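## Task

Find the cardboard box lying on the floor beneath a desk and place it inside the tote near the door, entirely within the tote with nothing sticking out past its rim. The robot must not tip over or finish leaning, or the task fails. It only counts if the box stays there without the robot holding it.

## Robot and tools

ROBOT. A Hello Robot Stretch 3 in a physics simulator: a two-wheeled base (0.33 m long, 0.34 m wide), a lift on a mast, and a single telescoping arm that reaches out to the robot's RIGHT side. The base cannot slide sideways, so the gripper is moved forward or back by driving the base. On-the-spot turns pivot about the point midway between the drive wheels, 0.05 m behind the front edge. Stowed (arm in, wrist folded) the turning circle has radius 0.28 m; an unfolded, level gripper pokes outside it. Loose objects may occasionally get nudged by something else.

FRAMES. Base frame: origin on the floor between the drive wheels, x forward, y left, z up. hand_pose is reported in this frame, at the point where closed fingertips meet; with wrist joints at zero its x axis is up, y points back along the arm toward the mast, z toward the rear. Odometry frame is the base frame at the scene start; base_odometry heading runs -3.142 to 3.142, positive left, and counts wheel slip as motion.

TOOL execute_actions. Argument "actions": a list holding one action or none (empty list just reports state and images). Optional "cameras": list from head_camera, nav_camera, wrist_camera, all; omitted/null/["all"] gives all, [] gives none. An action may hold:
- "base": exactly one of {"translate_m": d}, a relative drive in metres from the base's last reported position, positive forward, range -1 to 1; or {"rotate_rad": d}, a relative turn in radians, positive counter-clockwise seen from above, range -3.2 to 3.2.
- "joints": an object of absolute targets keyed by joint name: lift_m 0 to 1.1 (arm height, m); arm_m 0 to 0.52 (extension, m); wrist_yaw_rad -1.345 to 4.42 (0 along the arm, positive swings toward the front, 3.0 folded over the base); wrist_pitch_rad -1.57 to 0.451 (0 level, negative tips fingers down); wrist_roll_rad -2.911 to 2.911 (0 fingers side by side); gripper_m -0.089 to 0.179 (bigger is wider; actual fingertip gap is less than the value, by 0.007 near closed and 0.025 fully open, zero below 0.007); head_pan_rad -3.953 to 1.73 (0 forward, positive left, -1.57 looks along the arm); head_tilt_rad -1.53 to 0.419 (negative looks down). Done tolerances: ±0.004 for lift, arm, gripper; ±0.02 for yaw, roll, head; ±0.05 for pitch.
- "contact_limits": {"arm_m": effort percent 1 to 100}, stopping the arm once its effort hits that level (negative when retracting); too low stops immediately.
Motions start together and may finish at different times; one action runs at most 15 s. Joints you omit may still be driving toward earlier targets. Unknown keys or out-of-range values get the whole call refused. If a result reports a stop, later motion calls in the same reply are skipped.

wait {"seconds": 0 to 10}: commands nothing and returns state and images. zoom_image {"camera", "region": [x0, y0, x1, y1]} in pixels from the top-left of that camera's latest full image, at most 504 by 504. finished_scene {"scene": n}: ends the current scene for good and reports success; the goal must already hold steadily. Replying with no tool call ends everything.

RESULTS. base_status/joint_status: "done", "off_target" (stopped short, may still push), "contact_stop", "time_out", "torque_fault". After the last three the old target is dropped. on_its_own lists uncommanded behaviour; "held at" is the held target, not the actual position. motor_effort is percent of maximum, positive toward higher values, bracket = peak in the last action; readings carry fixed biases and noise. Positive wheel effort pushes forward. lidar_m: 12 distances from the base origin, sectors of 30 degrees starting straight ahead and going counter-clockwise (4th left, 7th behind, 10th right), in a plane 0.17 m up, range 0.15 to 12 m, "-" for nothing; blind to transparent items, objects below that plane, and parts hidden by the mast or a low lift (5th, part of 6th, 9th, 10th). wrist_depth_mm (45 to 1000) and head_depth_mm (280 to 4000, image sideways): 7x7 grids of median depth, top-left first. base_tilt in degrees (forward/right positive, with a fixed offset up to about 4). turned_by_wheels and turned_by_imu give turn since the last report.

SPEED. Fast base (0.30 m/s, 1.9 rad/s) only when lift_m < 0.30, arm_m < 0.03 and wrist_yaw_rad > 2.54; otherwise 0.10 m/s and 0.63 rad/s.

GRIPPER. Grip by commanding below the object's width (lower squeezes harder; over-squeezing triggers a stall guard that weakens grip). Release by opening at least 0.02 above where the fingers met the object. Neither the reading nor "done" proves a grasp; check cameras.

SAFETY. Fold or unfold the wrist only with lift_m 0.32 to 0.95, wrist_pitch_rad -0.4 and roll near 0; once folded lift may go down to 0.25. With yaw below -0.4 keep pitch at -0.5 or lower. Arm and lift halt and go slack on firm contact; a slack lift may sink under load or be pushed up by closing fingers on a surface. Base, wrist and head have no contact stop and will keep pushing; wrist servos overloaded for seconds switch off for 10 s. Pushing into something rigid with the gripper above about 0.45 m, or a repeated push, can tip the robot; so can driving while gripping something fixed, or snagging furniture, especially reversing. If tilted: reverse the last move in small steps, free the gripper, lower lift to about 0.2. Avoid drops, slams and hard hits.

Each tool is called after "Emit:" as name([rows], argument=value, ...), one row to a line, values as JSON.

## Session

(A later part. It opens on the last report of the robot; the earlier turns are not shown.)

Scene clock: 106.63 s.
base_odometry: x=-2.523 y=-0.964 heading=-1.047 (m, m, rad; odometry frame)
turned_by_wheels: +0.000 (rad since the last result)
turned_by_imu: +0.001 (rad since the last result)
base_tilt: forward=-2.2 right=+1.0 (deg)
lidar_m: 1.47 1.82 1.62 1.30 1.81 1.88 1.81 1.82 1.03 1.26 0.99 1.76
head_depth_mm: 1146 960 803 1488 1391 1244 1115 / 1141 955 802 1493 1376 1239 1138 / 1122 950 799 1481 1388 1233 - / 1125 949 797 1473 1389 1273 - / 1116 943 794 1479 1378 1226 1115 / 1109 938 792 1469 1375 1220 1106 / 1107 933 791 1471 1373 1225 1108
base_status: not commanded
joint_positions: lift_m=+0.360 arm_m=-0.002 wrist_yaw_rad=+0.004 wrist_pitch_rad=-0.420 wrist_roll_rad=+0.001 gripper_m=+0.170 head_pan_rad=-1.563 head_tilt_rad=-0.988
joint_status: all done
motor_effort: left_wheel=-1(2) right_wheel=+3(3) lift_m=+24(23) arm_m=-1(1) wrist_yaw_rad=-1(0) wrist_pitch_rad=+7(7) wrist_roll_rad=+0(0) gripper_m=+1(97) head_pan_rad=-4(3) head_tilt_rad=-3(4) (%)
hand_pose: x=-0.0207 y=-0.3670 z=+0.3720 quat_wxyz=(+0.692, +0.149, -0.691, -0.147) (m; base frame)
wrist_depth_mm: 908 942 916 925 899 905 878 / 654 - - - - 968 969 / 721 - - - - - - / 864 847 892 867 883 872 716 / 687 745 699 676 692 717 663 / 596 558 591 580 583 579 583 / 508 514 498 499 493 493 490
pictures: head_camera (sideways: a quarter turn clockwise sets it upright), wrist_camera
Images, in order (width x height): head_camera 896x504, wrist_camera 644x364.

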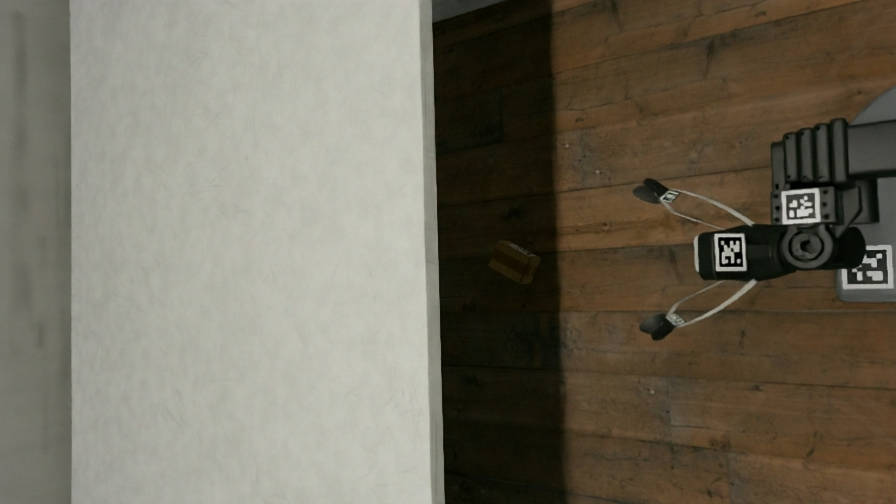

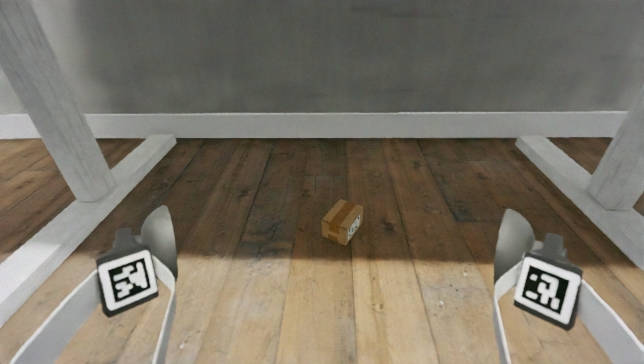

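Emit:
execute_actions([
  {"base": {"translate_m": 0.075}, "joints": {"wrist_yaw_rad": -0.45, "wrist_pitch_rad": -0.7, "arm_m": 0.27, "lift_m": 0.25, "gripper_m": 0.15}},
], cameras=["head_camera", "wrist_camera"])

Scene clock: 126.63 s.
base_odometry: x=-2.485 y=-1.029 heading=-1.047 (m, m, rad; odometry frame)
turned_by_wheels: +0.000 (rad since the last result)
turned_by_imu: +0.002 (rad since the last result)
base_tilt: forward=-2.2 right=+0.9 (deg)
lidar_m: 1.40 1.76 1.57 1.30 1.81 1.97 1.88 1.82 1.08 1.26 0.95 1.75
head_depth_mm: 1140 959 804 1490 1388 1231 1115 / 1128 954 803 1486 1381 1236 1134 / 1122 953 799 1489 1402 1245 - / 1126 951 796 1482 1415 1231 1137 / 1114 943 793 1475 1373 1226 1107 / 1108 942 791 1473 1384 1227 1105 / 1100 938 790 1465 1370 1225 1102
base_status: done
joint_positions: lift_m=+0.250 arm_m=+0.270 wrist_yaw_rad=-0.448 wrist_pitch_rad=-0.708 wrist_roll_rad=+0.001 gripper_m=+0.150 head_pan_rad=-1.563 head_tilt_rad=-0.988
joint_status: all done
motor_effort: left_wheel=-2(2) right_wheel=+3(8) lift_m=+18(24) arm_m=+2(2) wrist_yaw_rad=-1(4) wrist_pitch_rad=+3(7) wrist_roll_rad=+0(0) gripper_m=+1(83) head_pan_rad=-3(3) head_tilt_rad=-4(3) (%)
hand_pose: x=-0.0990 y=-0.5759 z=+0.2039 quat_wxyz=(+0.592, +0.092, -0.701, -0.387) (m; base frame)
wrist_depth_mm: 584 632 710 736 777 700 570 / 617 653 632 628 618 602 563 / 553 541 537 520 519 510 503 / 473 466 448 442 446 443 440 / 408 418 401 400 396 399 389 / 368 353 358 356 354 - 348 / 334 326 322 320 318 316 312
pictures: head_camera (sideways: a quarter turn clockwise sets it upright), wrist_camera
Images, in order (width x height): head_camera 896x504, wrist_camera 644x364.

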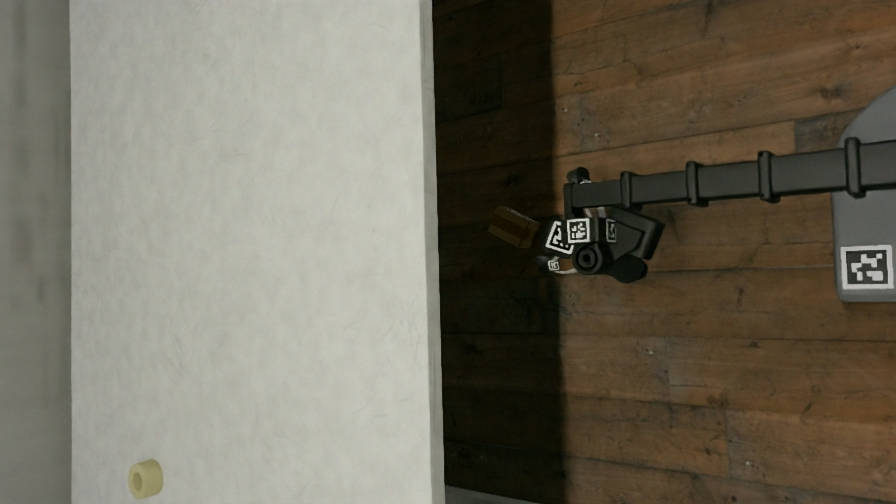

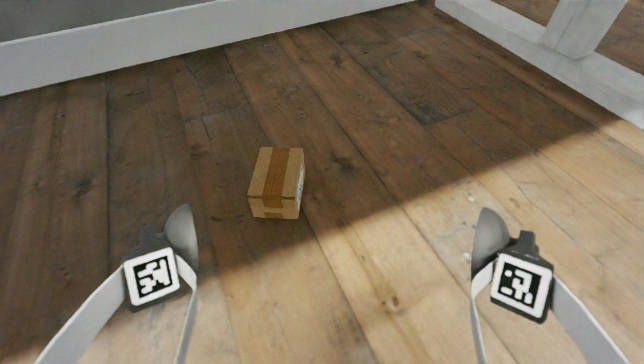

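Emit:
execute_actions([
  {"joints": {"arm_m": 0.43, "lift_m": 0.15}},
], cameras=["head_camera", "wrist_camera"])

Scene clock: 133.63 s.
base_odometry: x=-2.485 y=-1.029 heading=-1.047 (m, m, rad; odometry frame)
turned_by_wheels: +0.000 (rad since the last result)
turned_by_imu: +0.002 (rad since the last result)
base_tilt: forward=-2.2 right=+1.0 (deg)
lidar_m: 1.40 1.76 1.57 1.30 1.81 1.96 1.88 1.82 1.08 1.26 0.95 1.76
head_depth_mm: 1139 960 805 1494 1393 1236 1113 / 1125 952 801 1473 1391 1239 1131 / 1121 950 800 1486 1383 1241 1150 / 1124 949 796 1475 1350 1231 1133 / 1121 940 795 1471 1380 1227 1109 / 1109 940 790 1469 1367 1219 1116 / 1109 934 791 1475 1363 1226 1103
base_status: not commanded
joint_positions: lift_m=+0.150 arm_m=+0.430 wrist_yaw_rad=-0.448 wrist_pitch_rad=-0.709 wrist_roll_rad=+0.001 gripper_m=+0.150 head_pan_rad=-1.563 head_tilt_rad=-0.988
joint_status: all done
motor_effort: left_wheel=-2(1) right_wheel=+2(2) lift_m=+17(13) arm_m=+2(2) wrist_yaw_rad=-1(0) wrist_pitch_rad=+3(3) wrist_roll_rad=+0(0) gripper_m=+1(0) head_pan_rad=-4(4) head_tilt_rad=-4(3) (%)
hand_pose: x=-0.0990 y=-0.7359 z=+0.1038 quat_wxyz=(+0.592, +0.092, -0.701, -0.387) (m; base frame)
wrist_depth_mm: 456 500 531 552 542 529 500 / 472 462 454 448 445 432 431 / 390 387 382 374 375 366 359 / 335 331 329 324 320 316 316 / 293 297 287 228 281 285 278 / 260 251 256 213 252 - 248 / 238 233 231 230 228 225 223
pictures: head_camera (sideways: a quarter turn clockwise sets it upright), wrist_camera
Images, in order (width x height): head_camera 896x504, wrist_camera 644x364.

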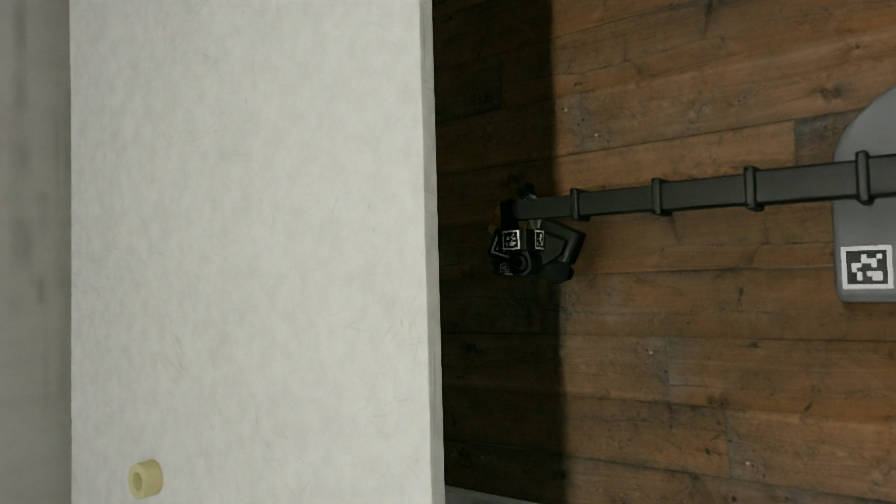

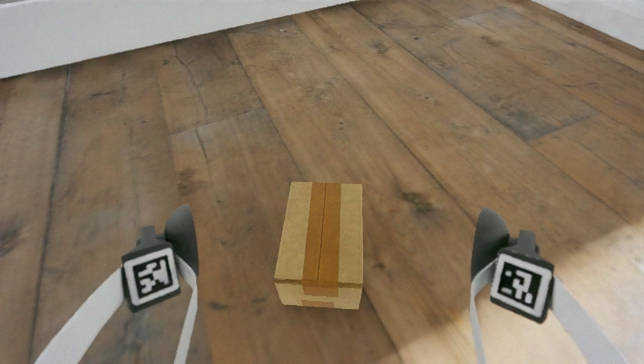

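Emit:
execute_actions([
  {"joints": {"arm_m": 0.482}},
], cameras=["wrist_camera"])

Emit:
execute_actions([
  {"joints": {"lift_m": 0.072}},
], cameras=["wrist_camera"])

Scene clock: 144.90 s.
base_odometry: x=-2.485 y=-1.029 heading=-1.047 (m, m, rad; odometry frame)
turned_by_wheels: +0.000 (rad since the last result)
turned_by_imu: +0.001 (rad since the last result)
base_tilt: forward=-2.2 right=+1.0 (deg)
lidar_m: 1.40 1.76 1.58 1.30 1.82 1.96 1.88 1.82 1.08 1.26 0.95 1.75
head_depth_mm: 1140 956 803 1482 1383 1241 1120 / 1130 953 800 1479 1373 1239 1130 / 1123 952 800 1485 1379 1232 1147 / 1117 947 797 730 1364 1237 1137 / 1117 944 796 1467 1371 1231 1118 / 1111 938 790 1467 1371 1227 1113 / 1106 935 793 1467 1374 1226 1110
base_status: not commanded
joint_positions: lift_m=+0.150 arm_m=+0.482 wrist_yaw_rad=-0.448 wrist_pitch_rad=-0.709 wrist_roll_rad=+0.001 gripper_m=+0.150 head_pan_rad=-1.563 head_tilt_rad=-0.988
joint_status: all done
motor_effort: left_wheel=-2(2) right_wheel=+3(2) lift_m=+17(17) arm_m=+2(2) wrist_yaw_rad=-1(1) wrist_pitch_rad=+3(3) wrist_roll_rad=+0(0) gripper_m=+1(0) head_pan_rad=-3(3) head_tilt_rad=-4(4) (%)
hand_pose: x=-0.0990 y=-0.7879 z=+0.1038 quat_wxyz=(+0.592, +0.092, -0.701, -0.387) (m; base frame)
wrist_depth_mm: 415 451 508 531 540 530 498 / 448 459 453 447 436 431 430 / 390 384 381 375 370 368 363 / 334 332 327 324 321 316 313 / 293 298 288 280 282 285 275 / 261 252 257 208 246 - 249 / 239 232 231 187 219 224 223
pictures: wrist_camera
Images, in order (width x height): wrist_camera 644x364.

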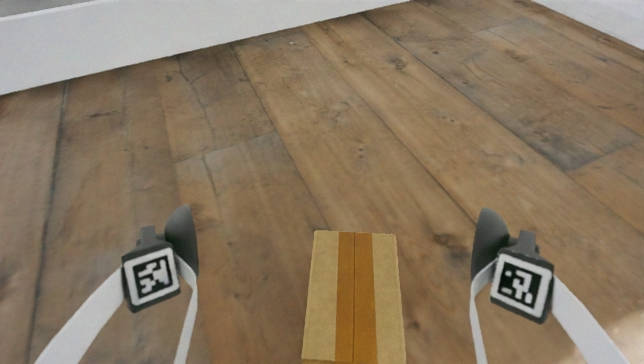

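Scene clock: 146.43 s.
base_odometry: x=-2.485 y=-1.029 heading=-1.047 (m, m, rad; odometry frame)
turned_by_wheels: +0.000 (rad since the last result)
turned_by_imu: +0.000 (rad since the last result)
base_tilt: forward=-2.2 right=+1.0 (deg)
lidar_m: 1.40 1.76 1.58 1.30 1.81 1.96 1.88 1.82 1.08 1.26 0.95 1.76
head_depth_mm: 1136 955 802 1494 1391 1232 1122 / 1135 958 800 1483 1380 1236 1134 / 1124 946 799 1487 1384 1229 1146 / 1125 952 796 1469 1353 1231 1135 / 1117 940 794 1477 1385 1226 1115 / 1110 938 793 1476 1364 1231 1107 / 1099 932 790 1468 1369 1226 1107
base_status: not commanded
joint_positions: lift_m=+0.072 arm_m=+0.482 wrist_yaw_rad=-0.448 wrist_pitch_rad=-0.709 wrist_roll_rad=+0.001 gripper_m=+0.150 head_pan_rad=-1.563 head_tilt_rad=-0.988
joint_status: all done
motor_effort: left_wheel=-2(2) right_wheel=+2(2) lift_m=+17(20) arm_m=+2(2) wrist_yaw_rad=-1(1) wrist_pitch_rad=+3(3) wrist_roll_rad=+0(0) gripper_m=+0(1) head_pan_rad=-3(4) head_tilt_rad=-4(4) (%)
hand_pose: x=-0.0990 y=-0.7879 z=+0.0258 quat_wxyz=(+0.592, +0.092, -0.701, -0.387) (m; base frame)
wrist_depth_mm: 396 393 391 378 373 365 363 / 321 317 314 308 304 299 295 / 269 266 262 259 256 253 250 / 230 228 224 162 166 219 216 / 201 205 198 142 142 196 190 / 179 173 177 125 126 - 170 / - 160 159 127 118 155 154
pictures: wrist_camera
Images, in order (width x height): wrist_camera 644x364.

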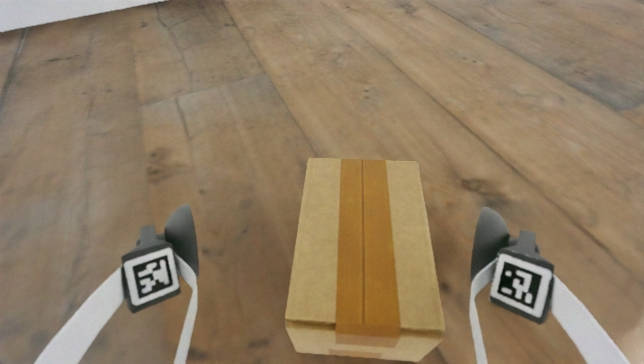

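Emit:
execute_actions([
  {"joints": {"lift_m": 0.06}},
], cameras=["wrist_camera"])

Emit:
execute_actions([
  {"joints": {"gripper_m": 0.02}},
], cameras=["wrist_camera"])

Scene clock: 151.40 s.
base_odometry: x=-2.485 y=-1.029 heading=-1.047 (m, m, rad; odometry frame)
turned_by_wheels: +0.000 (rad since the last result)
turned_by_imu: +0.001 (rad since the last result)
base_tilt: forward=-2.2 right=+0.9 (deg)
lidar_m: 1.40 1.76 1.58 1.30 1.82 1.96 1.88 1.82 1.08 1.26 0.95 1.77
head_depth_mm: 1137 954 806 1487 1384 1240 1123 / 1134 951 799 1484 1391 1235 1131 / 1129 950 798 1489 1383 1231 - / 1116 947 796 1472 1346 1224 1136 / 1112 942 795 1479 1375 1233 1108 / 1113 939 792 1478 1365 1228 1106 / 1103 939 791 1467 1371 1229 1113
base_status: not commanded
joint_positions: lift_m=+0.060 arm_m=+0.482 wrist_yaw_rad=-0.448 wrist_pitch_rad=-0.703 wrist_roll_rad=+0.001 gripper_m=+0.150 head_pan_rad=-1.563 head_tilt_rad=-0.988
joint_status: all done
motor_effort: left_wheel=-1(3) right_wheel=-1(3) lift_m=+12(17) arm_m=+2(2) wrist_yaw_rad=-1(1) wrist_pitch_rad=+1(3) wrist_roll_rad=+0(0) gripper_m=-1(1) head_pan_rad=-4(3) head_tilt_rad=-4(4) (%)
hand_pose: x=-0.0995 y=-0.7887 z=+0.0151 quat_wxyz=(+0.593, +0.090, -0.701, -0.385) (m; base frame)
wrist_depth_mm: 386 381 369 363 359 351 342 / 306 304 297 292 289 285 282 / 256 252 250 246 242 239 235 / 219 216 214 150 149 206 205 / 190 194 188 129 130 186 180 / 169 164 167 115 114 159 161 / - 151 150 123 111 146 146
pictures: wrist_camera
Images, in order (width x height): wrist_camera 644x364.

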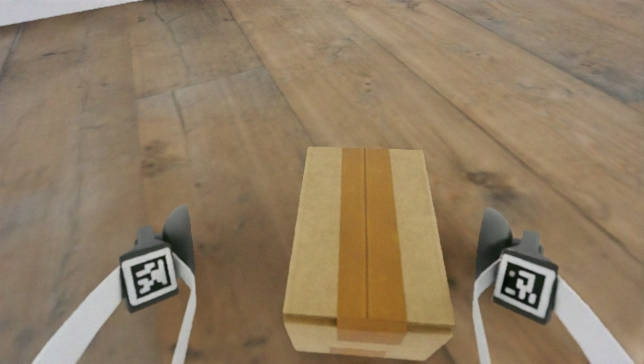

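Scene clock: 153.20 s.
base_odometry: x=-2.485 y=-1.029 heading=-1.047 (m, m, rad; odometry frame)
turned_by_wheels: +0.000 (rad since the last result)
turned_by_imu: +0.001 (rad since the last result)
base_tilt: forward=-2.2 right=+1.0 (deg)
lidar_m: 1.40 1.76 1.58 1.30 1.82 1.96 1.88 1.82 1.08 1.26 0.95 1.77
head_depth_mm: 1139 959 803 1476 1399 1239 1124 / 1135 951 801 1485 1391 1231 1127 / 1127 949 801 1479 1388 1230 - / 1118 951 797 1479 1351 1223 1137 / 1114 944 796 1472 1372 1235 1118 / 1110 946 794 1470 1372 1226 1110 / 1105 939 792 1460 1374 1229 1111
base_status: not commanded
joint_positions: lift_m=+0.060 arm_m=+0.482 wrist_yaw_rad=-0.443 wrist_pitch_rad=-0.676 wrist_roll_rad=-0.002 gripper_m=+0.022 head_pan_rad=-1.563 head_tilt_rad=-0.988
joint_status: all done
motor_effort: left_wheel=+1(4) right_wheel=-7(17) lift_m=+12(12) arm_m=+3(4) wrist_yaw_rad=-4(4) wrist_pitch_rad=-9(9) wrist_roll_rad=+1(1) gripper_m=-40(100) head_pan_rad=-3(4) head_tilt_rad=-3(3) (%)
hand_pose: x=-0.1008 y=-0.7936 z=+0.0201 quat_wxyz=(+0.600, +0.083, -0.701, -0.376) (m; base frame)
wrist_depth_mm: 400 417 402 394 389 381 376 / 330 324 316 312 309 303 299 / 270 266 262 258 255 252 249 / 227 225 224 154 205 216 213 / 197 196 198 134 133 189 186 / 174 174 164 118 120 167 165 / 156 155 150 122 145 150 149
pictures: wrist_camera
Images, in order (width x height): wrist_camera 644x364.

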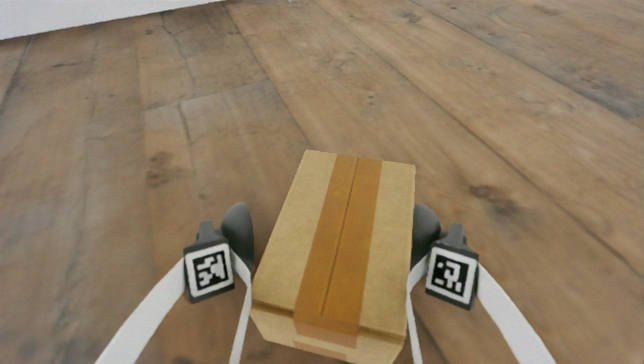

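Emit:
execute_actions([
  {"joints": {"lift_m": 0.072}},
], cameras=["wrist_camera"])

Scene clock: 162.00 s.
base_odometry: x=-2.485 y=-1.029 heading=-1.047 (m, m, rad; odometry frame)
turned_by_wheels: +0.000 (rad since the last result)
turned_by_imu: +0.002 (rad since the last result)
base_tilt: forward=-2.2 right=+0.9 (deg)
lidar_m: 1.40 1.76 1.58 1.30 1.81 1.96 1.88 1.82 1.08 1.26 0.95 1.76
head_depth_mm: 1135 954 799 1489 1387 1244 1117 / 1139 952 800 1497 1389 1233 1133 / 1130 946 797 1476 1382 1228 1140 / 1124 946 795 1478 1350 1234 1135 / 1114 941 792 1483 1379 1225 1109 / 1111 942 791 1475 1376 1225 1106 / 1106 938 790 1465 1364 1223 1106
base_status: not commanded
joint_positions: lift_m=+0.072 arm_m=+0.482 wrist_yaw_rad=-0.447 wrist_pitch_rad=-0.711 wrist_roll_rad=-0.001 gripper_m=+0.050 head_pan_rad=-1.563 head_tilt_rad=-0.988
joint_status: all done
on_its_own: gripper_m is held at +0.049, not at your +0.020, by its stall guard, which is not easing now
motor_effort: left_wheel=-1(2) right_wheel=+0(7) lift_m=+24(19) arm_m=+1(2) wrist_yaw_rad=-1(4) wrist_pitch_rad=+4(9) wrist_roll_rad=+1(1) gripper_m=-24(24) head_pan_rad=-4(3) head_tilt_rad=-3(4) (%)
hand_pose: x=-0.0986 y=-0.7877 z=+0.0251 quat_wxyz=(+0.593, +0.094, -0.700, -0.387) (m; base frame)
wrist_depth_mm: 395 391 383 377 373 365 356 / 319 315 310 303 300 295 292 / 266 262 260 257 252 250 247 / 228 226 225 160 207 217 214 / 200 199 200 135 136 192 190 / 179 177 168 119 121 172 169 / 160 160 156 121 150 154 154
pictures: wrist_camera
Images, in order (width x height): wrist_camera 644x364.

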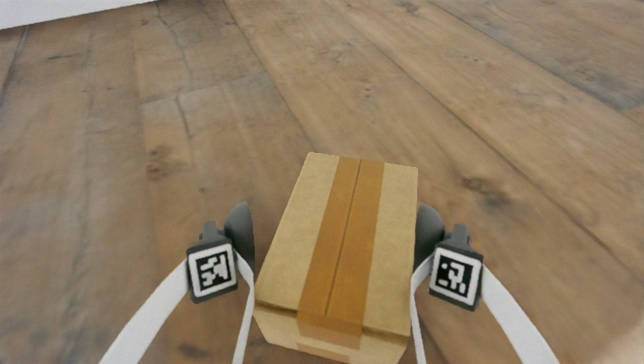

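Emit:
execute_actions([
  {"joints": {"gripper_m": 0.14}},
], cameras=["wrist_camera"])

Emit:
execute_actions([
  {"joints": {"arm_m": 0.455, "wrist_yaw_rad": -0.55}},
], cameras=["wrist_camera"])

Scene clock: 171.47 s.
base_odometry: x=-2.485 y=-1.029 heading=-1.047 (m, m, rad; odometry frame)
turned_by_wheels: +0.000 (rad since the last result)
turned_by_imu: +0.001 (rad since the last result)
base_tilt: forward=-2.2 right=+1.0 (deg)
lidar_m: 1.40 1.76 1.58 1.30 1.81 1.96 1.88 1.82 1.08 1.26 0.95 1.76
head_depth_mm: 1138 952 804 1492 1396 1239 1123 / 1136 950 801 1485 1383 1239 1135 / 1135 945 798 1480 1392 1234 1145 / 1116 949 794 1474 1359 1231 1132 / 1118 942 796 1480 1374 1230 1111 / 1111 938 791 1470 1372 1228 1111 / 1106 940 793 1468 1366 1227 1108
base_status: not commanded
joint_positions: lift_m=+0.072 arm_m=+0.482 wrist_yaw_rad=-0.447 wrist_pitch_rad=-0.711 wrist_roll_rad=-0.001 gripper_m=+0.140 head_pan_rad=-1.563 head_tilt_rad=-0.988
joint_status: all done
motor_effort: left_wheel=-1(0) right_wheel=+0(0) lift_m=+24(23) arm_m=+1(1) wrist_yaw_rad=-2(1) wrist_pitch_rad=+4(4) wrist_roll_rad=+1(1) gripper_m=+0(95) head_pan_rad=-4(4) head_tilt_rad=-3(3) (%)
hand_pose: x=-0.0987 y=-0.7877 z=+0.0251 quat_wxyz=(+0.593, +0.094, -0.700, -0.387) (m; base frame)
wrist_depth_mm: 393 396 384 376 371 366 359 / 319 315 309 306 301 297 293 / 265 262 259 258 253 251 248 / 229 227 225 161 207 218 215 / 200 203 197 138 144 195 190 / 178 180 172 123 165 - 170 / 163 159 157 121 150 154 154
pictures: wrist_camera
Images, in order (width x height): wrist_camera 644x364.

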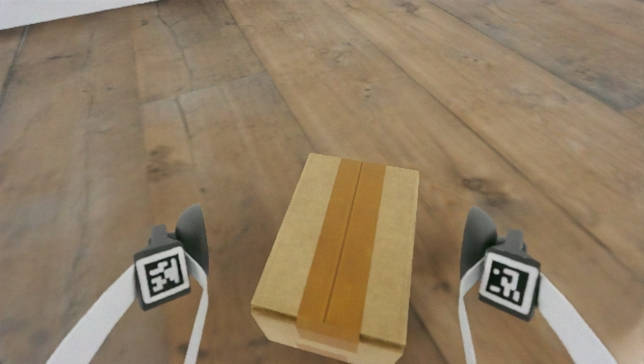

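Scene clock: 172.63 s.
base_odometry: x=-2.485 y=-1.029 heading=-1.047 (m, m, rad; odometry frame)
turned_by_wheels: +0.000 (rad since the last result)
turned_by_imu: +0.000 (rad since the last result)
base_tilt: forward=-2.3 right=+0.9 (deg)
lidar_m: 1.40 1.76 1.58 1.30 1.81 1.96 1.88 1.82 1.08 1.26 0.95 1.76
head_depth_mm: 1137 955 802 1492 1388 1242 1116 / 1133 952 802 1500 1378 1235 1133 / 1119 951 800 1488 1375 1228 1143 / 1120 947 795 1444 1332 1225 1134 / 1119 944 792 1473 1379 1226 1113 / 1110 939 791 1465 1370 1222 1106 / 1102 937 789 1467 1371 1226 1104
base_status: not commanded
joint_positions: lift_m=+0.072 arm_m=+0.455 wrist_yaw_rad=-0.547 wrist_pitch_rad=-0.711 wrist_roll_rad=-0.001 gripper_m=+0.140 head_pan_rad=-1.563 head_tilt_rad=-0.988
joint_status: all done
motor_effort: left_wheel=-1(1) right_wheel=+1(1) lift_m=+24(23) arm_m=-2(1) wrist_yaw_rad=-2(3) wrist_pitch_rad=+4(4) wrist_roll_rad=+1(1) gripper_m=+0(0) head_pan_rad=-3(3) head_tilt_rad=-3(4) (%)
hand_pose: x=-0.1143 y=-0.7526 z=+0.0251 quat_wxyz=(+0.572, +0.058, -0.704, -0.416) (m; base frame)
wrist_depth_mm: 399 394 384 375 371 367 360 / 321 315 311 306 302 297 291 / 267 263 259 258 254 252 248 / 229 226 169 162 220 217 215 / 200 203 139 143 193 195 189 / 178 179 149 147 173 - 170 / 163 160 158 157 156 155 153
pictures: wrist_camera
Images, in order (width x height): wrist_camera 644x364.

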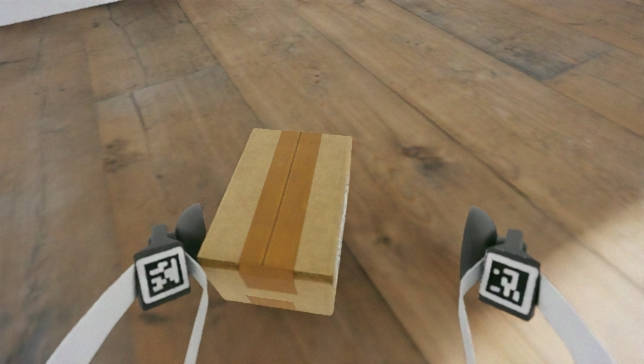

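Emit:
execute_actions([
  {"base": {"translate_m": 0.021}, "joints": {"arm_m": 0.48}},
], cameras=["wrist_camera"])

Emit:
execute_actions([
  {"joints": {"gripper_m": 0.03}},
], cameras=["wrist_camera"])

Scene clock: 180.23 s.
base_odometry: x=-2.475 y=-1.047 heading=-1.047 (m, m, rad; odometry frame)
turned_by_wheels: +0.000 (rad since the last result)
turned_by_imu: +0.001 (rad since the last result)
base_tilt: forward=-2.2 right=+0.9 (deg)
lidar_m: 1.38 1.74 1.57 1.30 1.81 1.98 1.90 1.82 1.09 1.26 0.94 1.76
head_depth_mm: 1138 953 803 1498 1379 1236 1120 / 1138 955 801 1485 1381 1233 1130 / 1132 948 801 1491 1374 1227 1138 / 1120 946 795 1482 1358 1230 1133 / 1111 941 796 1465 1375 1235 1108 / 1112 939 791 1474 1371 1221 1113 / 1105 937 790 1452 1368 1225 1106
base_status: done
joint_positions: lift_m=+0.072 arm_m=+0.480 wrist_yaw_rad=-0.547 wrist_pitch_rad=-0.711 wrist_roll_rad=-0.001 gripper_m=+0.140 head_pan_rad=-1.563 head_tilt_rad=-0.988
joint_status: all done
motor_effort: left_wheel=-2(4) right_wheel=+2(6) lift_m=+24(24) arm_m=+2(3) wrist_yaw_rad=-1(2) wrist_pitch_rad=+4(4) wrist_roll_rad=+1(1) gripper_m=+1(1) head_pan_rad=-4(4) head_tilt_rad=-4(4) (%)
hand_pose: x=-0.1144 y=-0.7770 z=+0.0251 quat_wxyz=(+0.572, +0.058, -0.704, -0.416) (m; base frame)
wrist_depth_mm: 391 390 384 376 372 364 360 / 320 315 311 306 303 297 292 / 268 263 260 258 253 251 247 / 228 226 224 158 209 217 215 / 201 203 197 138 185 195 190 / 178 179 172 126 165 - 171 / 164 159 159 154 153 155 153
pictures: wrist_camera
Images, in order (width x height): wrist_camera 644x364.

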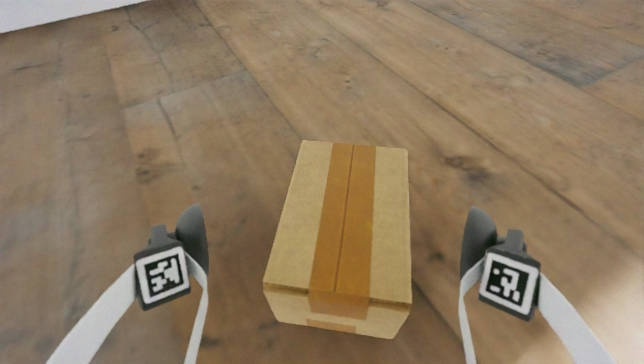

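Scene clock: 181.83 s.
base_odometry: x=-2.475 y=-1.047 heading=-1.047 (m, m, rad; odometry frame)
turned_by_wheels: +0.000 (rad since the last result)
turned_by_imu: +0.000 (rad since the last result)
base_tilt: forward=-2.2 right=+1.0 (deg)
lidar_m: 1.38 1.75 1.57 1.30 1.81 1.98 1.90 1.82 1.09 1.26 0.94 1.76
head_depth_mm: 1140 950 803 1488 1390 1242 1121 / 1140 951 801 1477 1387 1239 1129 / 1125 947 799 1485 1389 1227 1147 / 1120 949 797 1480 1351 1235 1137 / 1119 942 794 1481 1368 1227 1111 / 1108 939 793 1478 1375 1220 1110 / 1105 937 791 1442 1367 1233 1103
base_status: not commanded
joint_positions: lift_m=+0.072 arm_m=+0.480 wrist_yaw_rad=-0.547 wrist_pitch_rad=-0.711 wrist_roll_rad=-0.001 gripper_m=+0.031 head_pan_rad=-1.563 head_tilt_rad=-0.988
joint_status: all done
motor_effort: left_wheel=-1(1) right_wheel=+1(2) lift_m=+23(23) arm_m=+2(2) wrist_yaw_rad=-1(1) wrist_pitch_rad=+4(4) wrist_roll_rad=+1(1) gripper_m=-26(100) head_pan_rad=-3(3) head_tilt_rad=-3(3) (%)
hand_pose: x=-0.1144 y=-0.7770 z=+0.0251 quat_wxyz=(+0.572, +0.058, -0.704, -0.416) (m; base frame)
wrist_depth_mm: 390 393 385 378 369 367 357 / 320 314 310 304 303 298 292 / 267 265 259 258 253 251 249 / 227 228 225 158 208 218 215 / 201 200 201 138 141 192 190 / 179 178 168 126 127 171 171 / 160 160 159 154 153 155 154
pictures: wrist_camera
Images, in order (width x height): wrist_camera 644x364.

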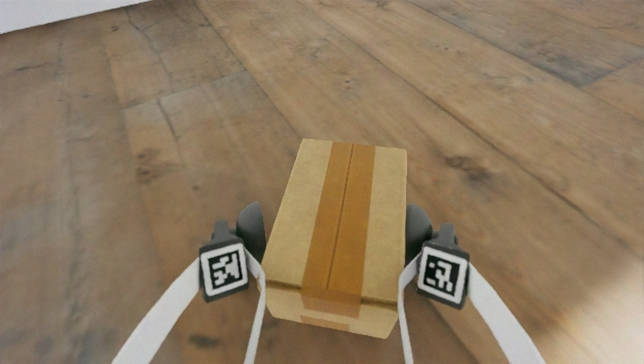

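Emit:
execute_actions([
  {"joints": {"lift_m": 0.2}},
], cameras=["wrist_camera"])

Scene clock: 186.67 s.
base_odometry: x=-2.475 y=-1.047 heading=-1.047 (m, m, rad; odometry frame)
turned_by_wheels: +0.000 (rad since the last result)
turned_by_imu: +0.001 (rad since the last result)
base_tilt: forward=-2.2 right=+1.0 (deg)
lidar_m: 1.38 1.74 1.57 1.30 1.81 1.98 1.90 1.82 1.09 0.73 0.94 1.76
head_depth_mm: 1144 954 801 1491 1392 1238 1119 / 1134 950 801 1492 1389 1236 1134 / 1124 951 801 1406 1387 1231 - / 1124 944 798 730 1355 1221 1132 / 1117 942 792 1481 1375 1227 1110 / 1107 939 791 1470 1370 1217 1111 / 1107 938 790 1458 1373 1224 1108
base_status: not commanded
joint_positions: lift_m=+0.200 arm_m=+0.480 wrist_yaw_rad=-0.547 wrist_pitch_rad=-0.714 wrist_roll_rad=-0.001 gripper_m=+0.038 head_pan_rad=-1.563 head_tilt_rad=-0.988
joint_status: all done
on_its_own: gripper_m is held at +0.037, not at your +0.030, by its stall guard, which is not easing now
motor_effort: left_wheel=-1(2) right_wheel=+1(1) lift_m=+24(25) arm_m=+2(2) wrist_yaw_rad=-1(1) wrist_pitch_rad=+5(5) wrist_roll_rad=+1(1) gripper_m=-23(22) head_pan_rad=-3(3) head_tilt_rad=-4(4) (%)
hand_pose: x=-0.1141 y=-0.7764 z=+0.1524 quat_wxyz=(+0.572, +0.060, -0.704, -0.417) (m; base frame)
wrist_depth_mm: 423 470 523 593 634 607 558 / 447 504 533 525 521 513 496 / 459 458 452 444 440 436 432 / 398 391 389 158 358 375 371 / 349 344 351 139 141 335 330 / 309 307 293 126 127 298 297 / 279 278 274 266 266 269 267
pictures: wrist_camera
Images, in order (width x height): wrist_camera 644x364.

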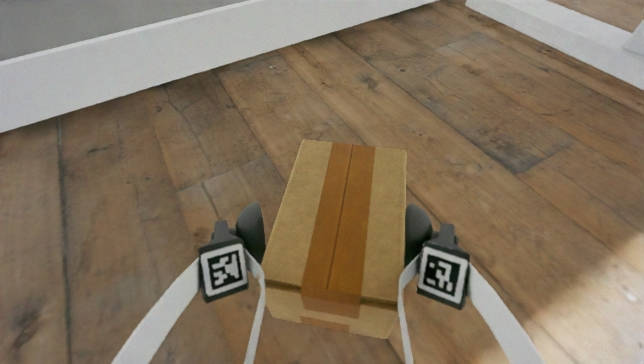

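Emit:
execute_actions([
  {"joints": {"lift_m": 0.34, "arm_m": 0.0, "wrist_yaw_rad": 0.3, "wrist_pitch_rad": -0.5}},
], cameras=["wrist_camera"])

Emit:
execute_actions([
  {"joints": {"wrist_yaw_rad": 2.65, "wrist_pitch_rad": -0.4}},
], cameras=["wrist_camera"])

Emit:
execute_actions([
  {"joints": {"lift_m": 0.285, "head_pan_rad": 0.0, "head_tilt_rad": -0.6}},
], cameras=["wrist_camera"])

Scene clock: 197.43 s.
base_odometry: x=-2.475 y=-1.047 heading=-1.047 (m, m, rad; odometry frame)
turned_by_wheels: +0.000 (rad since the last result)
turned_by_imu: +0.002 (rad since the last result)
base_tilt: forward=-2.2 right=+1.0 (deg)
lidar_m: 1.38 1.74 1.57 1.30 1.81 1.98 1.90 1.83 1.09 1.26 0.94 1.76
head_depth_mm: 1148 957 801 1501 1385 1235 1124 / 1135 952 799 1486 1386 1229 1130 / 1126 950 797 1481 1378 1231 - / 1116 949 797 1479 1378 1236 - / 1119 944 795 1468 1371 1197 1112 / 1108 942 791 1475 1380 1223 1112 / 1110 936 791 1451 1368 1225 1107
base_status: not commanded
joint_positions: lift_m=+0.340 arm_m=+0.000 wrist_yaw_rad=+0.298 wrist_pitch_rad=-0.526 wrist_roll_rad=-0.001 gripper_m=+0.038 head_pan_rad=-1.563 head_tilt_rad=-0.988
joint_status: all done
on_its_own: gripper_m is held at +0.037, not at your +0.030, by its stall guard, which is not easing now
motor_effort: left_wheel=-2(2) right_wheel=+1(2) lift_m=+24(23) arm_m=-2(1) wrist_yaw_rad=+1(3) wrist_pitch_rad=+9(10) wrist_roll_rad=+1(1) gripper_m=-22(22) head_pan_rad=-3(4) head_tilt_rad=-3(4) (%)
hand_pose: x=+0.0400 y=-0.3455 z=+0.3290 quat_wxyz=(+0.703, +0.283, -0.647, -0.080) (m; base frame)
wrist_depth_mm: - - - 985 892 840 767 / - - - - 998 917 845 / 923 918 843 887 897 879 852 / 746 719 709 159 653 692 696 / 607 598 622 139 141 585 576 / 517 518 481 127 127 501 495 / 454 453 445 433 432 438 439
pictures: wrist_camera
Images, in order (width x height): wrist_camera 644x364.

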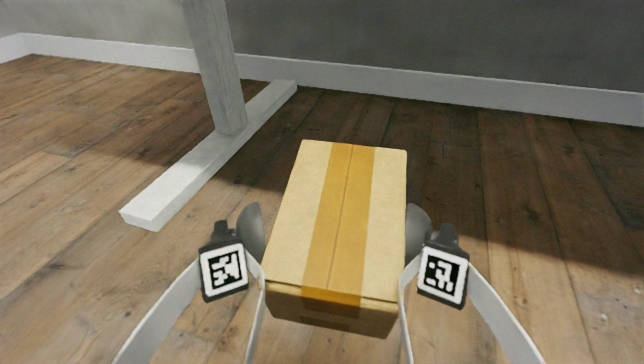

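Scene clock: 199.63 s.
base_odometry: x=-2.475 y=-1.047 heading=-1.047 (m, m, rad; odometry frame)
turned_by_wheels: +0.000 (rad since the last result)
turned_by_imu: +0.001 (rad since the last result)
base_tilt: forward=-2.2 right=+1.0 (deg)
lidar_m: 1.38 1.74 1.57 1.30 1.82 1.98 1.90 1.82 1.09 1.26 0.94 1.76
head_depth_mm: 1143 955 803 1482 1385 1237 1120 / 1132 956 804 1479 1393 1230 1134 / 1121 950 800 1482 1380 1237 - / 1124 947 799 1480 1376 1228 - / 1117 941 798 1475 1374 1228 1113 / 1109 940 792 1476 1371 1217 1110 / 1106 940 789 1444 1371 1215 1109
base_status: not commanded
joint_positions: lift_m=+0.340 arm_m=+0.000 wrist_yaw_rad=+2.646 wrist_pitch_rad=-0.428 wrist_roll_rad=-0.001 gripper_m=+0.038 head_pan_rad=-1.563 head_tilt_rad=-0.988
joint_status: all done
on_its_own: gripper_m is held at +0.037, not at your +0.030, by its stall guard, which is not easing now
motor_effort: left_wheel=-1(2) right_wheel=+2(1) lift_m=+24(24) arm_m=-2(2) wrist_yaw_rad=+2(4) wrist_pitch_rad=+10(11) wrist_roll_rad=+1(1) gripper_m=-23(22) head_pan_rad=-3(3) head_tilt_rad=-4(3) (%)
hand_pose: x=+0.0847 y=+0.0511 z=+0.3502 quat_wxyz=(+0.315, +0.706, -0.023, +0.634) (m; base frame)
wrist_depth_mm: - - - - - - - / - - - - - - - / - - - - - - - / 896 852 837 158 747 828 798 / - 672 687 139 141 655 639 / - 580 527 127 127 551 547 / 472 - - 466 466 470 466
pictures: wrist_camera
Images, in order (width x height): wrist_camera 644x364.

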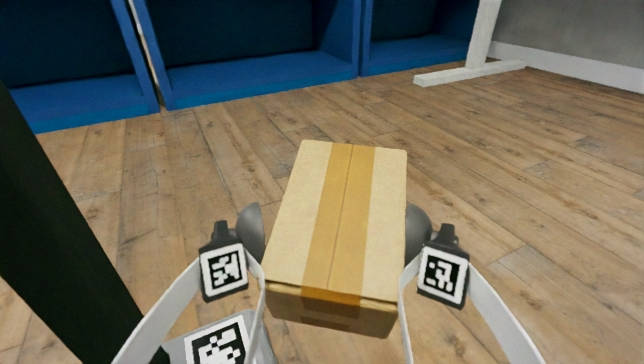

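Scene clock: 201.00 s.
base_odometry: x=-2.475 y=-1.047 heading=-1.047 (m, m, rad; odometry frame)
turned_by_wheels: +0.000 (rad since the last result)
turned_by_imu: +0.000 (rad since the last result)
base_tilt: forward=-2.2 right=+0.9 (deg)
lidar_m: 1.38 1.75 1.57 1.30 1.81 1.99 1.91 1.82 1.09 1.26 0.94 1.76
head_depth_mm: 1603 1748 1933 2135 1851 1510 1272 / 1585 1729 1918 2118 1862 1499 1275 / 1577 1652 1425 2143 1846 1507 1271 / 1567 1614 1433 2067 1800 1511 1269 / 1544 1601 1869 2100 1847 1502 1272 / 1551 1624 1859 2056 1852 1509 1270 / 1537 1605 1838 2055 1867 1513 1273
base_status: not commanded
joint_positions: lift_m=+0.285 arm_m=+0.000 wrist_yaw_rad=+2.647 wrist_pitch_rad=-0.428 wrist_roll_rad=-0.001 gripper_m=+0.038 head_pan_rad=-0.007 head_tilt_rad=-0.606
joint_status: all done
on_its_own: gripper_m is held at +0.037, not at your +0.030, by its stall guard, which is not easing now
motor_effort: left_wheel=-1(1) right_wheel=+1(1) lift_m=+18(21) arm_m=-2(2) wrist_yaw_rad=+1(3) wrist_pitch_rad=+10(10) wrist_roll_rad=+1(1) gripper_m=-23(22) head_pan_rad=+2(35) head_tilt_rad=+2(17) (%)
hand_pose: x=+0.0847 y=+0.0511 z=+0.2956 quat_wxyz=(+0.315, +0.706, -0.023, +0.634) (m; base frame)
wrist_depth_mm: - - - - - - - / - - - - - - - / - 989 969 976 946 922 930 / 791 745 738 158 655 711 710 / - 599 619 139 141 578 576 / - 512 - 127 127 488 482 / 437 - - 408 410 415 416
pictures: wrist_camera
Images, in order (width x height): wrist_camera 644x364.

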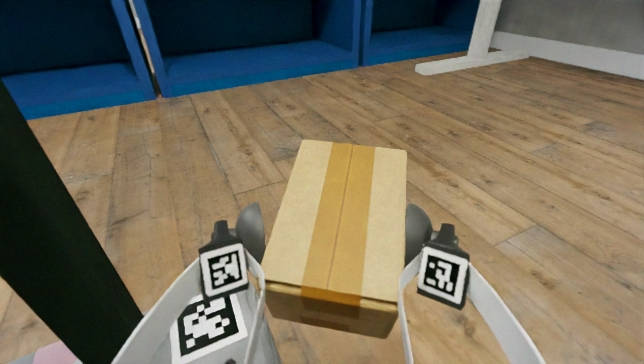

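Emit:
execute_actions([
  {"base": {"rotate_rad": 2.573}},
], cameras=["nav_camera"])

Emit:
execute_actions([
  {"base": {"translate_m": 1.0}},
], cameras=["nav_camera"])

Emit:
execute_actions([
  {"base": {"translate_m": 0.68}},
], cameras=["nav_camera", "wrist_camera"])

Scene clock: 211.83 s.
base_odometry: x=-2.475 y=-1.047 heading=+1.526 (m, m, rad; odometry frame)
turned_by_wheels: +2.573 (rad since the last result)
turned_by_imu: +2.566 (rad since the last result)
base_tilt: forward=-2.2 right=+0.9 (deg)
lidar_m: 2.02 1.90 1.94 1.09 1.27 0.94 1.67 1.38 1.75 1.57 1.30 1.59
head_depth_mm: 2480 1496 1606 1800 1798 1500 1282 / 2383 2643 2881 2390 1865 1511 1275 / 2197 2413 2656 2402 1833 1516 1274 / 2033 2231 2429 2417 1859 1517 1272 / 1912 2073 2262 2366 1847 1511 1276 / 1785 1925 2096 2215 1851 1511 1280 / 1683 1799 1940 2146 1838 1503 1268
base_status: done
joint_positions: lift_m=+0.285 arm_m=+0.000 wrist_yaw_rad=+2.647 wrist_pitch_rad=-0.428 wrist_roll_rad=-0.001 gripper_m=+0.038 head_pan_rad=-0.007 head_tilt_rad=-0.606
joint_status: not commanded
on_its_own: gripper_m is held at +0.037, not at your +0.030, by its stall guard, which is not easing now
motor_effort: left_wheel=-2(7) right_wheel=+2(12) lift_m=+17(17) arm_m=-2(3) wrist_yaw_rad=+2(2) wrist_pitch_rad=+10(10) wrist_roll_rad=+1(1) gripper_m=-22(22) head_pan_rad=+2(3) head_tilt_rad=+2(2) (%)
hand_pose: x=+0.0847 y=+0.0511 z=+0.2956 quat_wxyz=(+0.315, +0.706, -0.023, +0.634) (m; base frame)
wrist_depth_mm: - - - - - - - / - - - - - - - / - 991 966 947 948 933 935 / 796 746 733 158 656 710 711 / - 596 606 139 141 576 572 / - 511 - 127 127 485 480 / 433 - - 405 407 418 414
pictures: nav_camera (sideways: a quarter turn counterclockwise sets it upright)
Images, in order (width x height): nav_camera 672x504.

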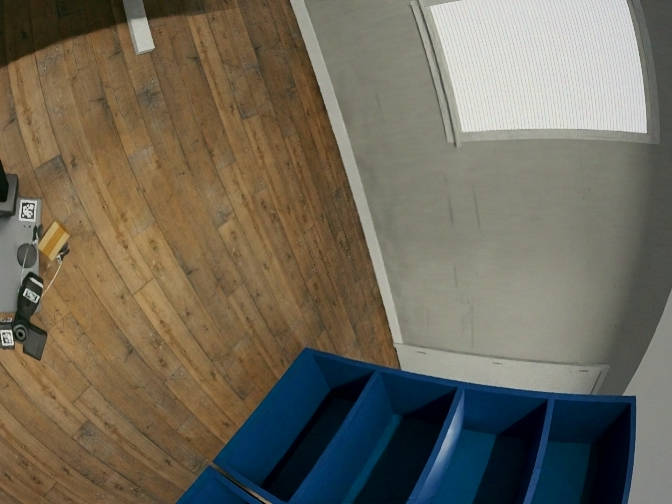

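Scene clock: 216.93 s.
base_odometry: x=-2.429 y=-0.048 heading=+1.526 (m, m, rad; odometry frame)
turned_by_wheels: +0.000 (rad since the last result)
turned_by_imu: +0.006 (rad since the last result)
base_tilt: forward=-2.2 right=+0.9 (deg)
lidar_m: 1.14 1.08 1.10 1.43 1.36 1.86 1.89 2.31 1.84 1.06 0.75 1.66
head_depth_mm: 1446 1622 1838 2114 1857 1512 1269 / 1326 1478 1656 1900 1846 1501 1278 / 1230 1347 1497 1697 1789 1499 1276 / 1144 1246 1377 1542 1696 1504 1272 / 1070 1159 1270 1407 1564 1514 1272 / 998 1083 1176 1278 1432 1496 1276 / 944 1014 1098 1200 1314 1430 1276
base_status: done
joint_positions: lift_m=+0.285 arm_m=+0.000 wrist_yaw_rad=+2.647 wrist_pitch_rad=-0.428 wrist_roll_rad=-0.001 gripper_m=+0.038 head_pan_rad=-0.007 head_tilt_rad=-0.605
joint_status: not commanded
on_its_own: gripper_m is held at +0.037, not at your +0.030, by its stall guard, which is not easing now
motor_effort: left_wheel=-3(5) right_wheel=+3(8) lift_m=+18(17) arm_m=-2(2) wrist_yaw_rad=+2(2) wrist_pitch_rad=+10(10) wrist_roll_rad=+1(1) gripper_m=-22(22) head_pan_rad=+2(2) head_tilt_rad=+2(2) (%)
hand_pose: x=+0.0846 y=+0.0512 z=+0.2956 quat_wxyz=(+0.315, +0.706, -0.023, +0.634) (m; base frame)
wrist_depth_mm: - - - - 986 874 769 / - - - - - 913 816 / - - 974 968 973 958 853 / 788 751 743 158 650 716 708 / - 598 619 139 141 580 568 / - 512 - 126 127 485 482 / 436 - - 408 409 415 412
pictures: nav_camera (sideways: a quarter turn counterclockwise sets it upright)
Images, in order (width x height): nav_camera 672x504.

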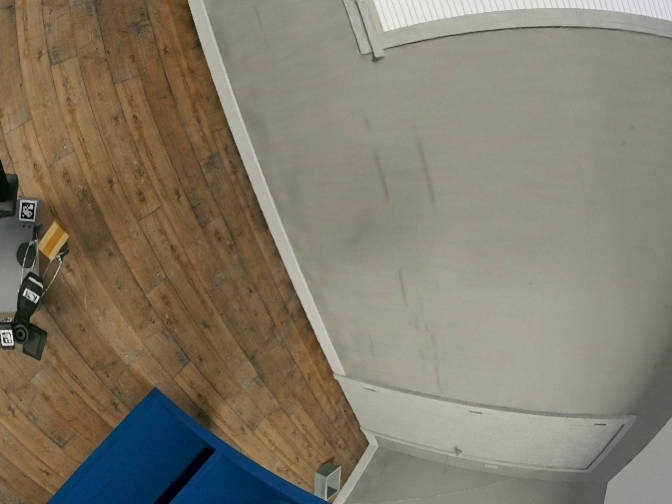

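Scene clock: 220.90 s.
base_odometry: x=-2.399 y=+0.631 heading=+1.526 (m, m, rad; odometry frame)
turned_by_wheels: +0.000 (rad since the last result)
turned_by_imu: +0.004 (rad since the last result)
base_tilt: forward=-2.2 right=+0.9 (deg)
lidar_m: 0.55 0.52 0.53 0.69 1.61 1.84 2.55 2.28 0.57 0.58 2.55 0.80
head_depth_mm: 668 752 857 995 1190 1411 1273 / 613 681 768 877 1023 1239 1273 / 568 625 696 785 901 1059 1218 / 527 576 639 711 805 927 1093 / 493 535 586 649 727 826 956 / 462 499 544 596 660 742 842 / 435 469 507 552 608 675 758
base_status: done
joint_positions: lift_m=+0.285 arm_m=+0.000 wrist_yaw_rad=+2.647 wrist_pitch_rad=-0.428 wrist_roll_rad=-0.001 gripper_m=+0.038 head_pan_rad=-0.007 head_tilt_rad=-0.605
joint_status: not commanded
on_its_own: gripper_m is held at +0.037, not at your +0.030, by its stall guard, which is not easing now
motor_effort: left_wheel=-2(6) right_wheel=+3(9) lift_m=+17(17) arm_m=-2(2) wrist_yaw_rad=+3(1) wrist_pitch_rad=+10(10) wrist_roll_rad=+1(1) gripper_m=-23(22) head_pan_rad=+2(2) head_tilt_rad=+2(2) (%)
hand_pose: x=+0.0846 y=+0.0512 z=+0.2956 quat_wxyz=(+0.315, +0.706, -0.023, +0.634) (m; base frame)
wrist_depth_mm: - 805 661 558 481 421 379 / - 926 738 619 520 451 401 / - 945 818 655 565 486 423 / 792 743 744 159 566 525 459 / - 597 618 139 142 540 484 / - 521 - 127 128 481 478 / 436 - - 410 408 413 414
pictures: nav_camera (sideways: a quarter turn counterclockwise sets it upright), wrist_camera
Images, in order (width x height): nav_camera 672x504, wrist_camera 644x364.

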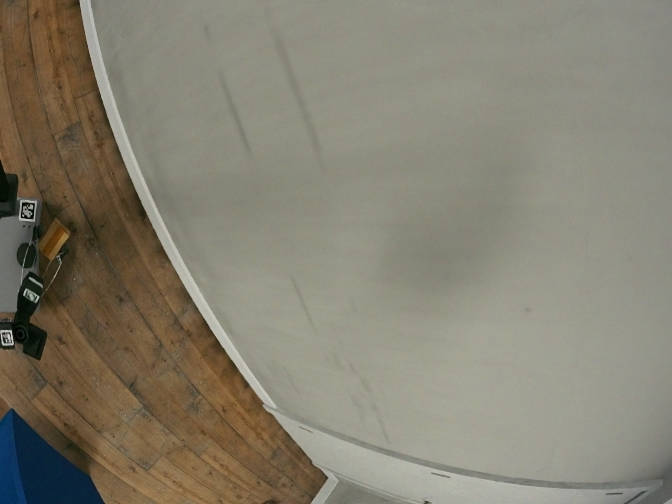

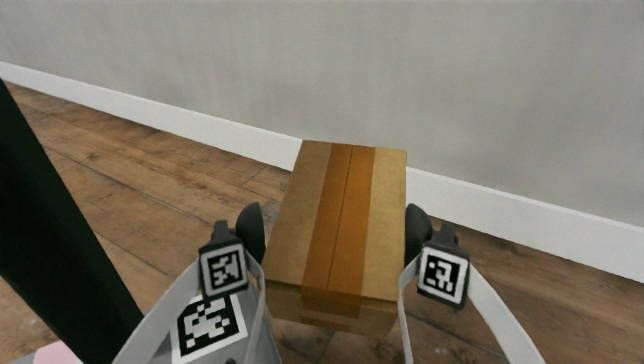

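Emit:
execute_actions(actions=[])

Scene clock: 234.40 s.
base_odometry: x=-2.399 y=+0.631 heading=+1.526 (m, m, rad; odometry frame)
turned_by_wheels: +0.000 (rad since the last result)
turned_by_imu: +0.001 (rad since the last result)
base_tilt: forward=-2.2 right=+0.9 (deg)
lidar_m: 0.55 0.52 0.53 0.69 1.62 1.84 2.55 2.28 0.57 0.58 2.54 0.80
head_depth_mm: 668 751 854 996 1186 1426 1274 / 613 683 767 882 1027 1227 1267 / 567 625 697 790 901 1060 1218 / 527 577 635 712 807 927 1093 / 493 534 586 649 727 827 952 / 462 499 544 596 661 742 846 / 434 467 507 552 608 675 762
base_status: done
joint_positions: lift_m=+0.285 arm_m=+0.000 wrist_yaw_rad=+2.647 wrist_pitch_rad=-0.428 wrist_roll_rad=-0.001 gripper_m=+0.038 head_pan_rad=-0.007 head_tilt_rad=-0.605
joint_status: not commanded
on_its_own: gripper_m is held at +0.037, not at your +0.030, by its stall guard, which is not easing now
motor_effort: left_wheel=-2(6) right_wheel=+2(9) lift_m=+17(17) arm_m=-2(2) wrist_yaw_rad=+2(1) wrist_pitch_rad=+10(10) wrist_roll_rad=+1(1) gripper_m=-22(22) head_pan_rad=+3(2) head_tilt_rad=+2(2) (%)
hand_pose: x=+0.0846 y=+0.0512 z=+0.2956 quat_wxyz=(+0.315, +0.706, -0.023, +0.634) (m; base frame)
wrist_depth_mm: - 813 663 555 483 421 376 / - 950 732 604 520 455 399 / - 947 821 659 556 488 426 / 785 746 745 158 567 526 456 / - 597 619 139 141 550 482 / - 511 - 127 127 486 481 / 436 - - 411 410 413 414
pictures: head_camera (sideways: a quarter turn clockwise sets it upright), nav_camera (sideways: a quarter turn counterclockwise sets it upright), wrist_camera
Images, in order (width x height): head_camera 896x504, nav_camera 672x504, wrist_camera 644x364.

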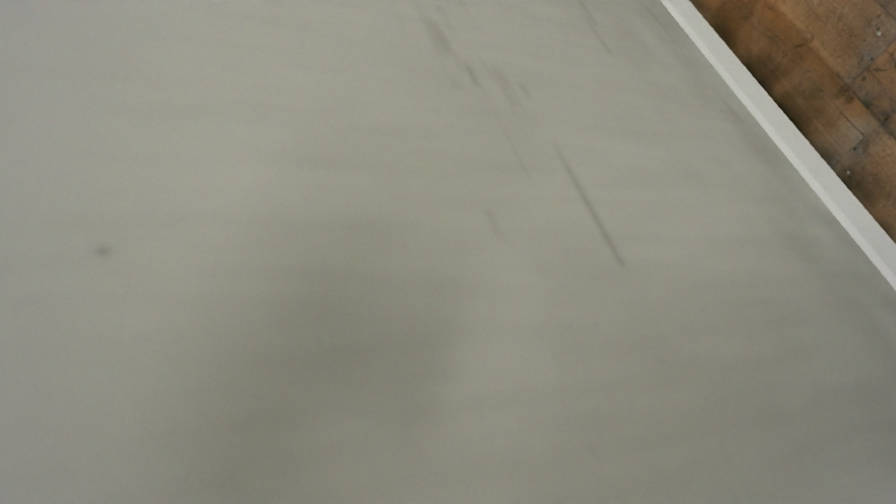

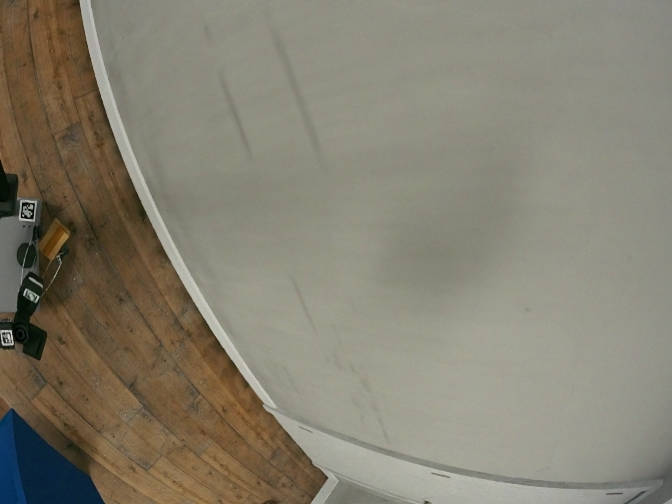

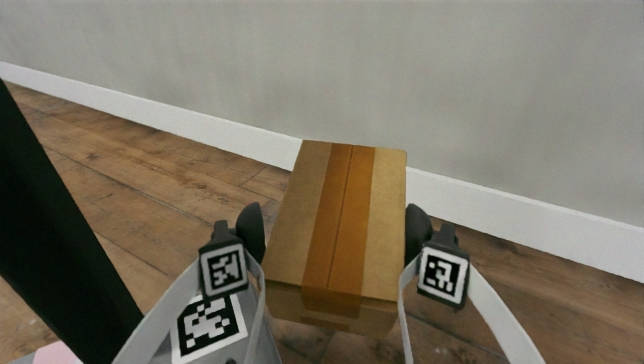

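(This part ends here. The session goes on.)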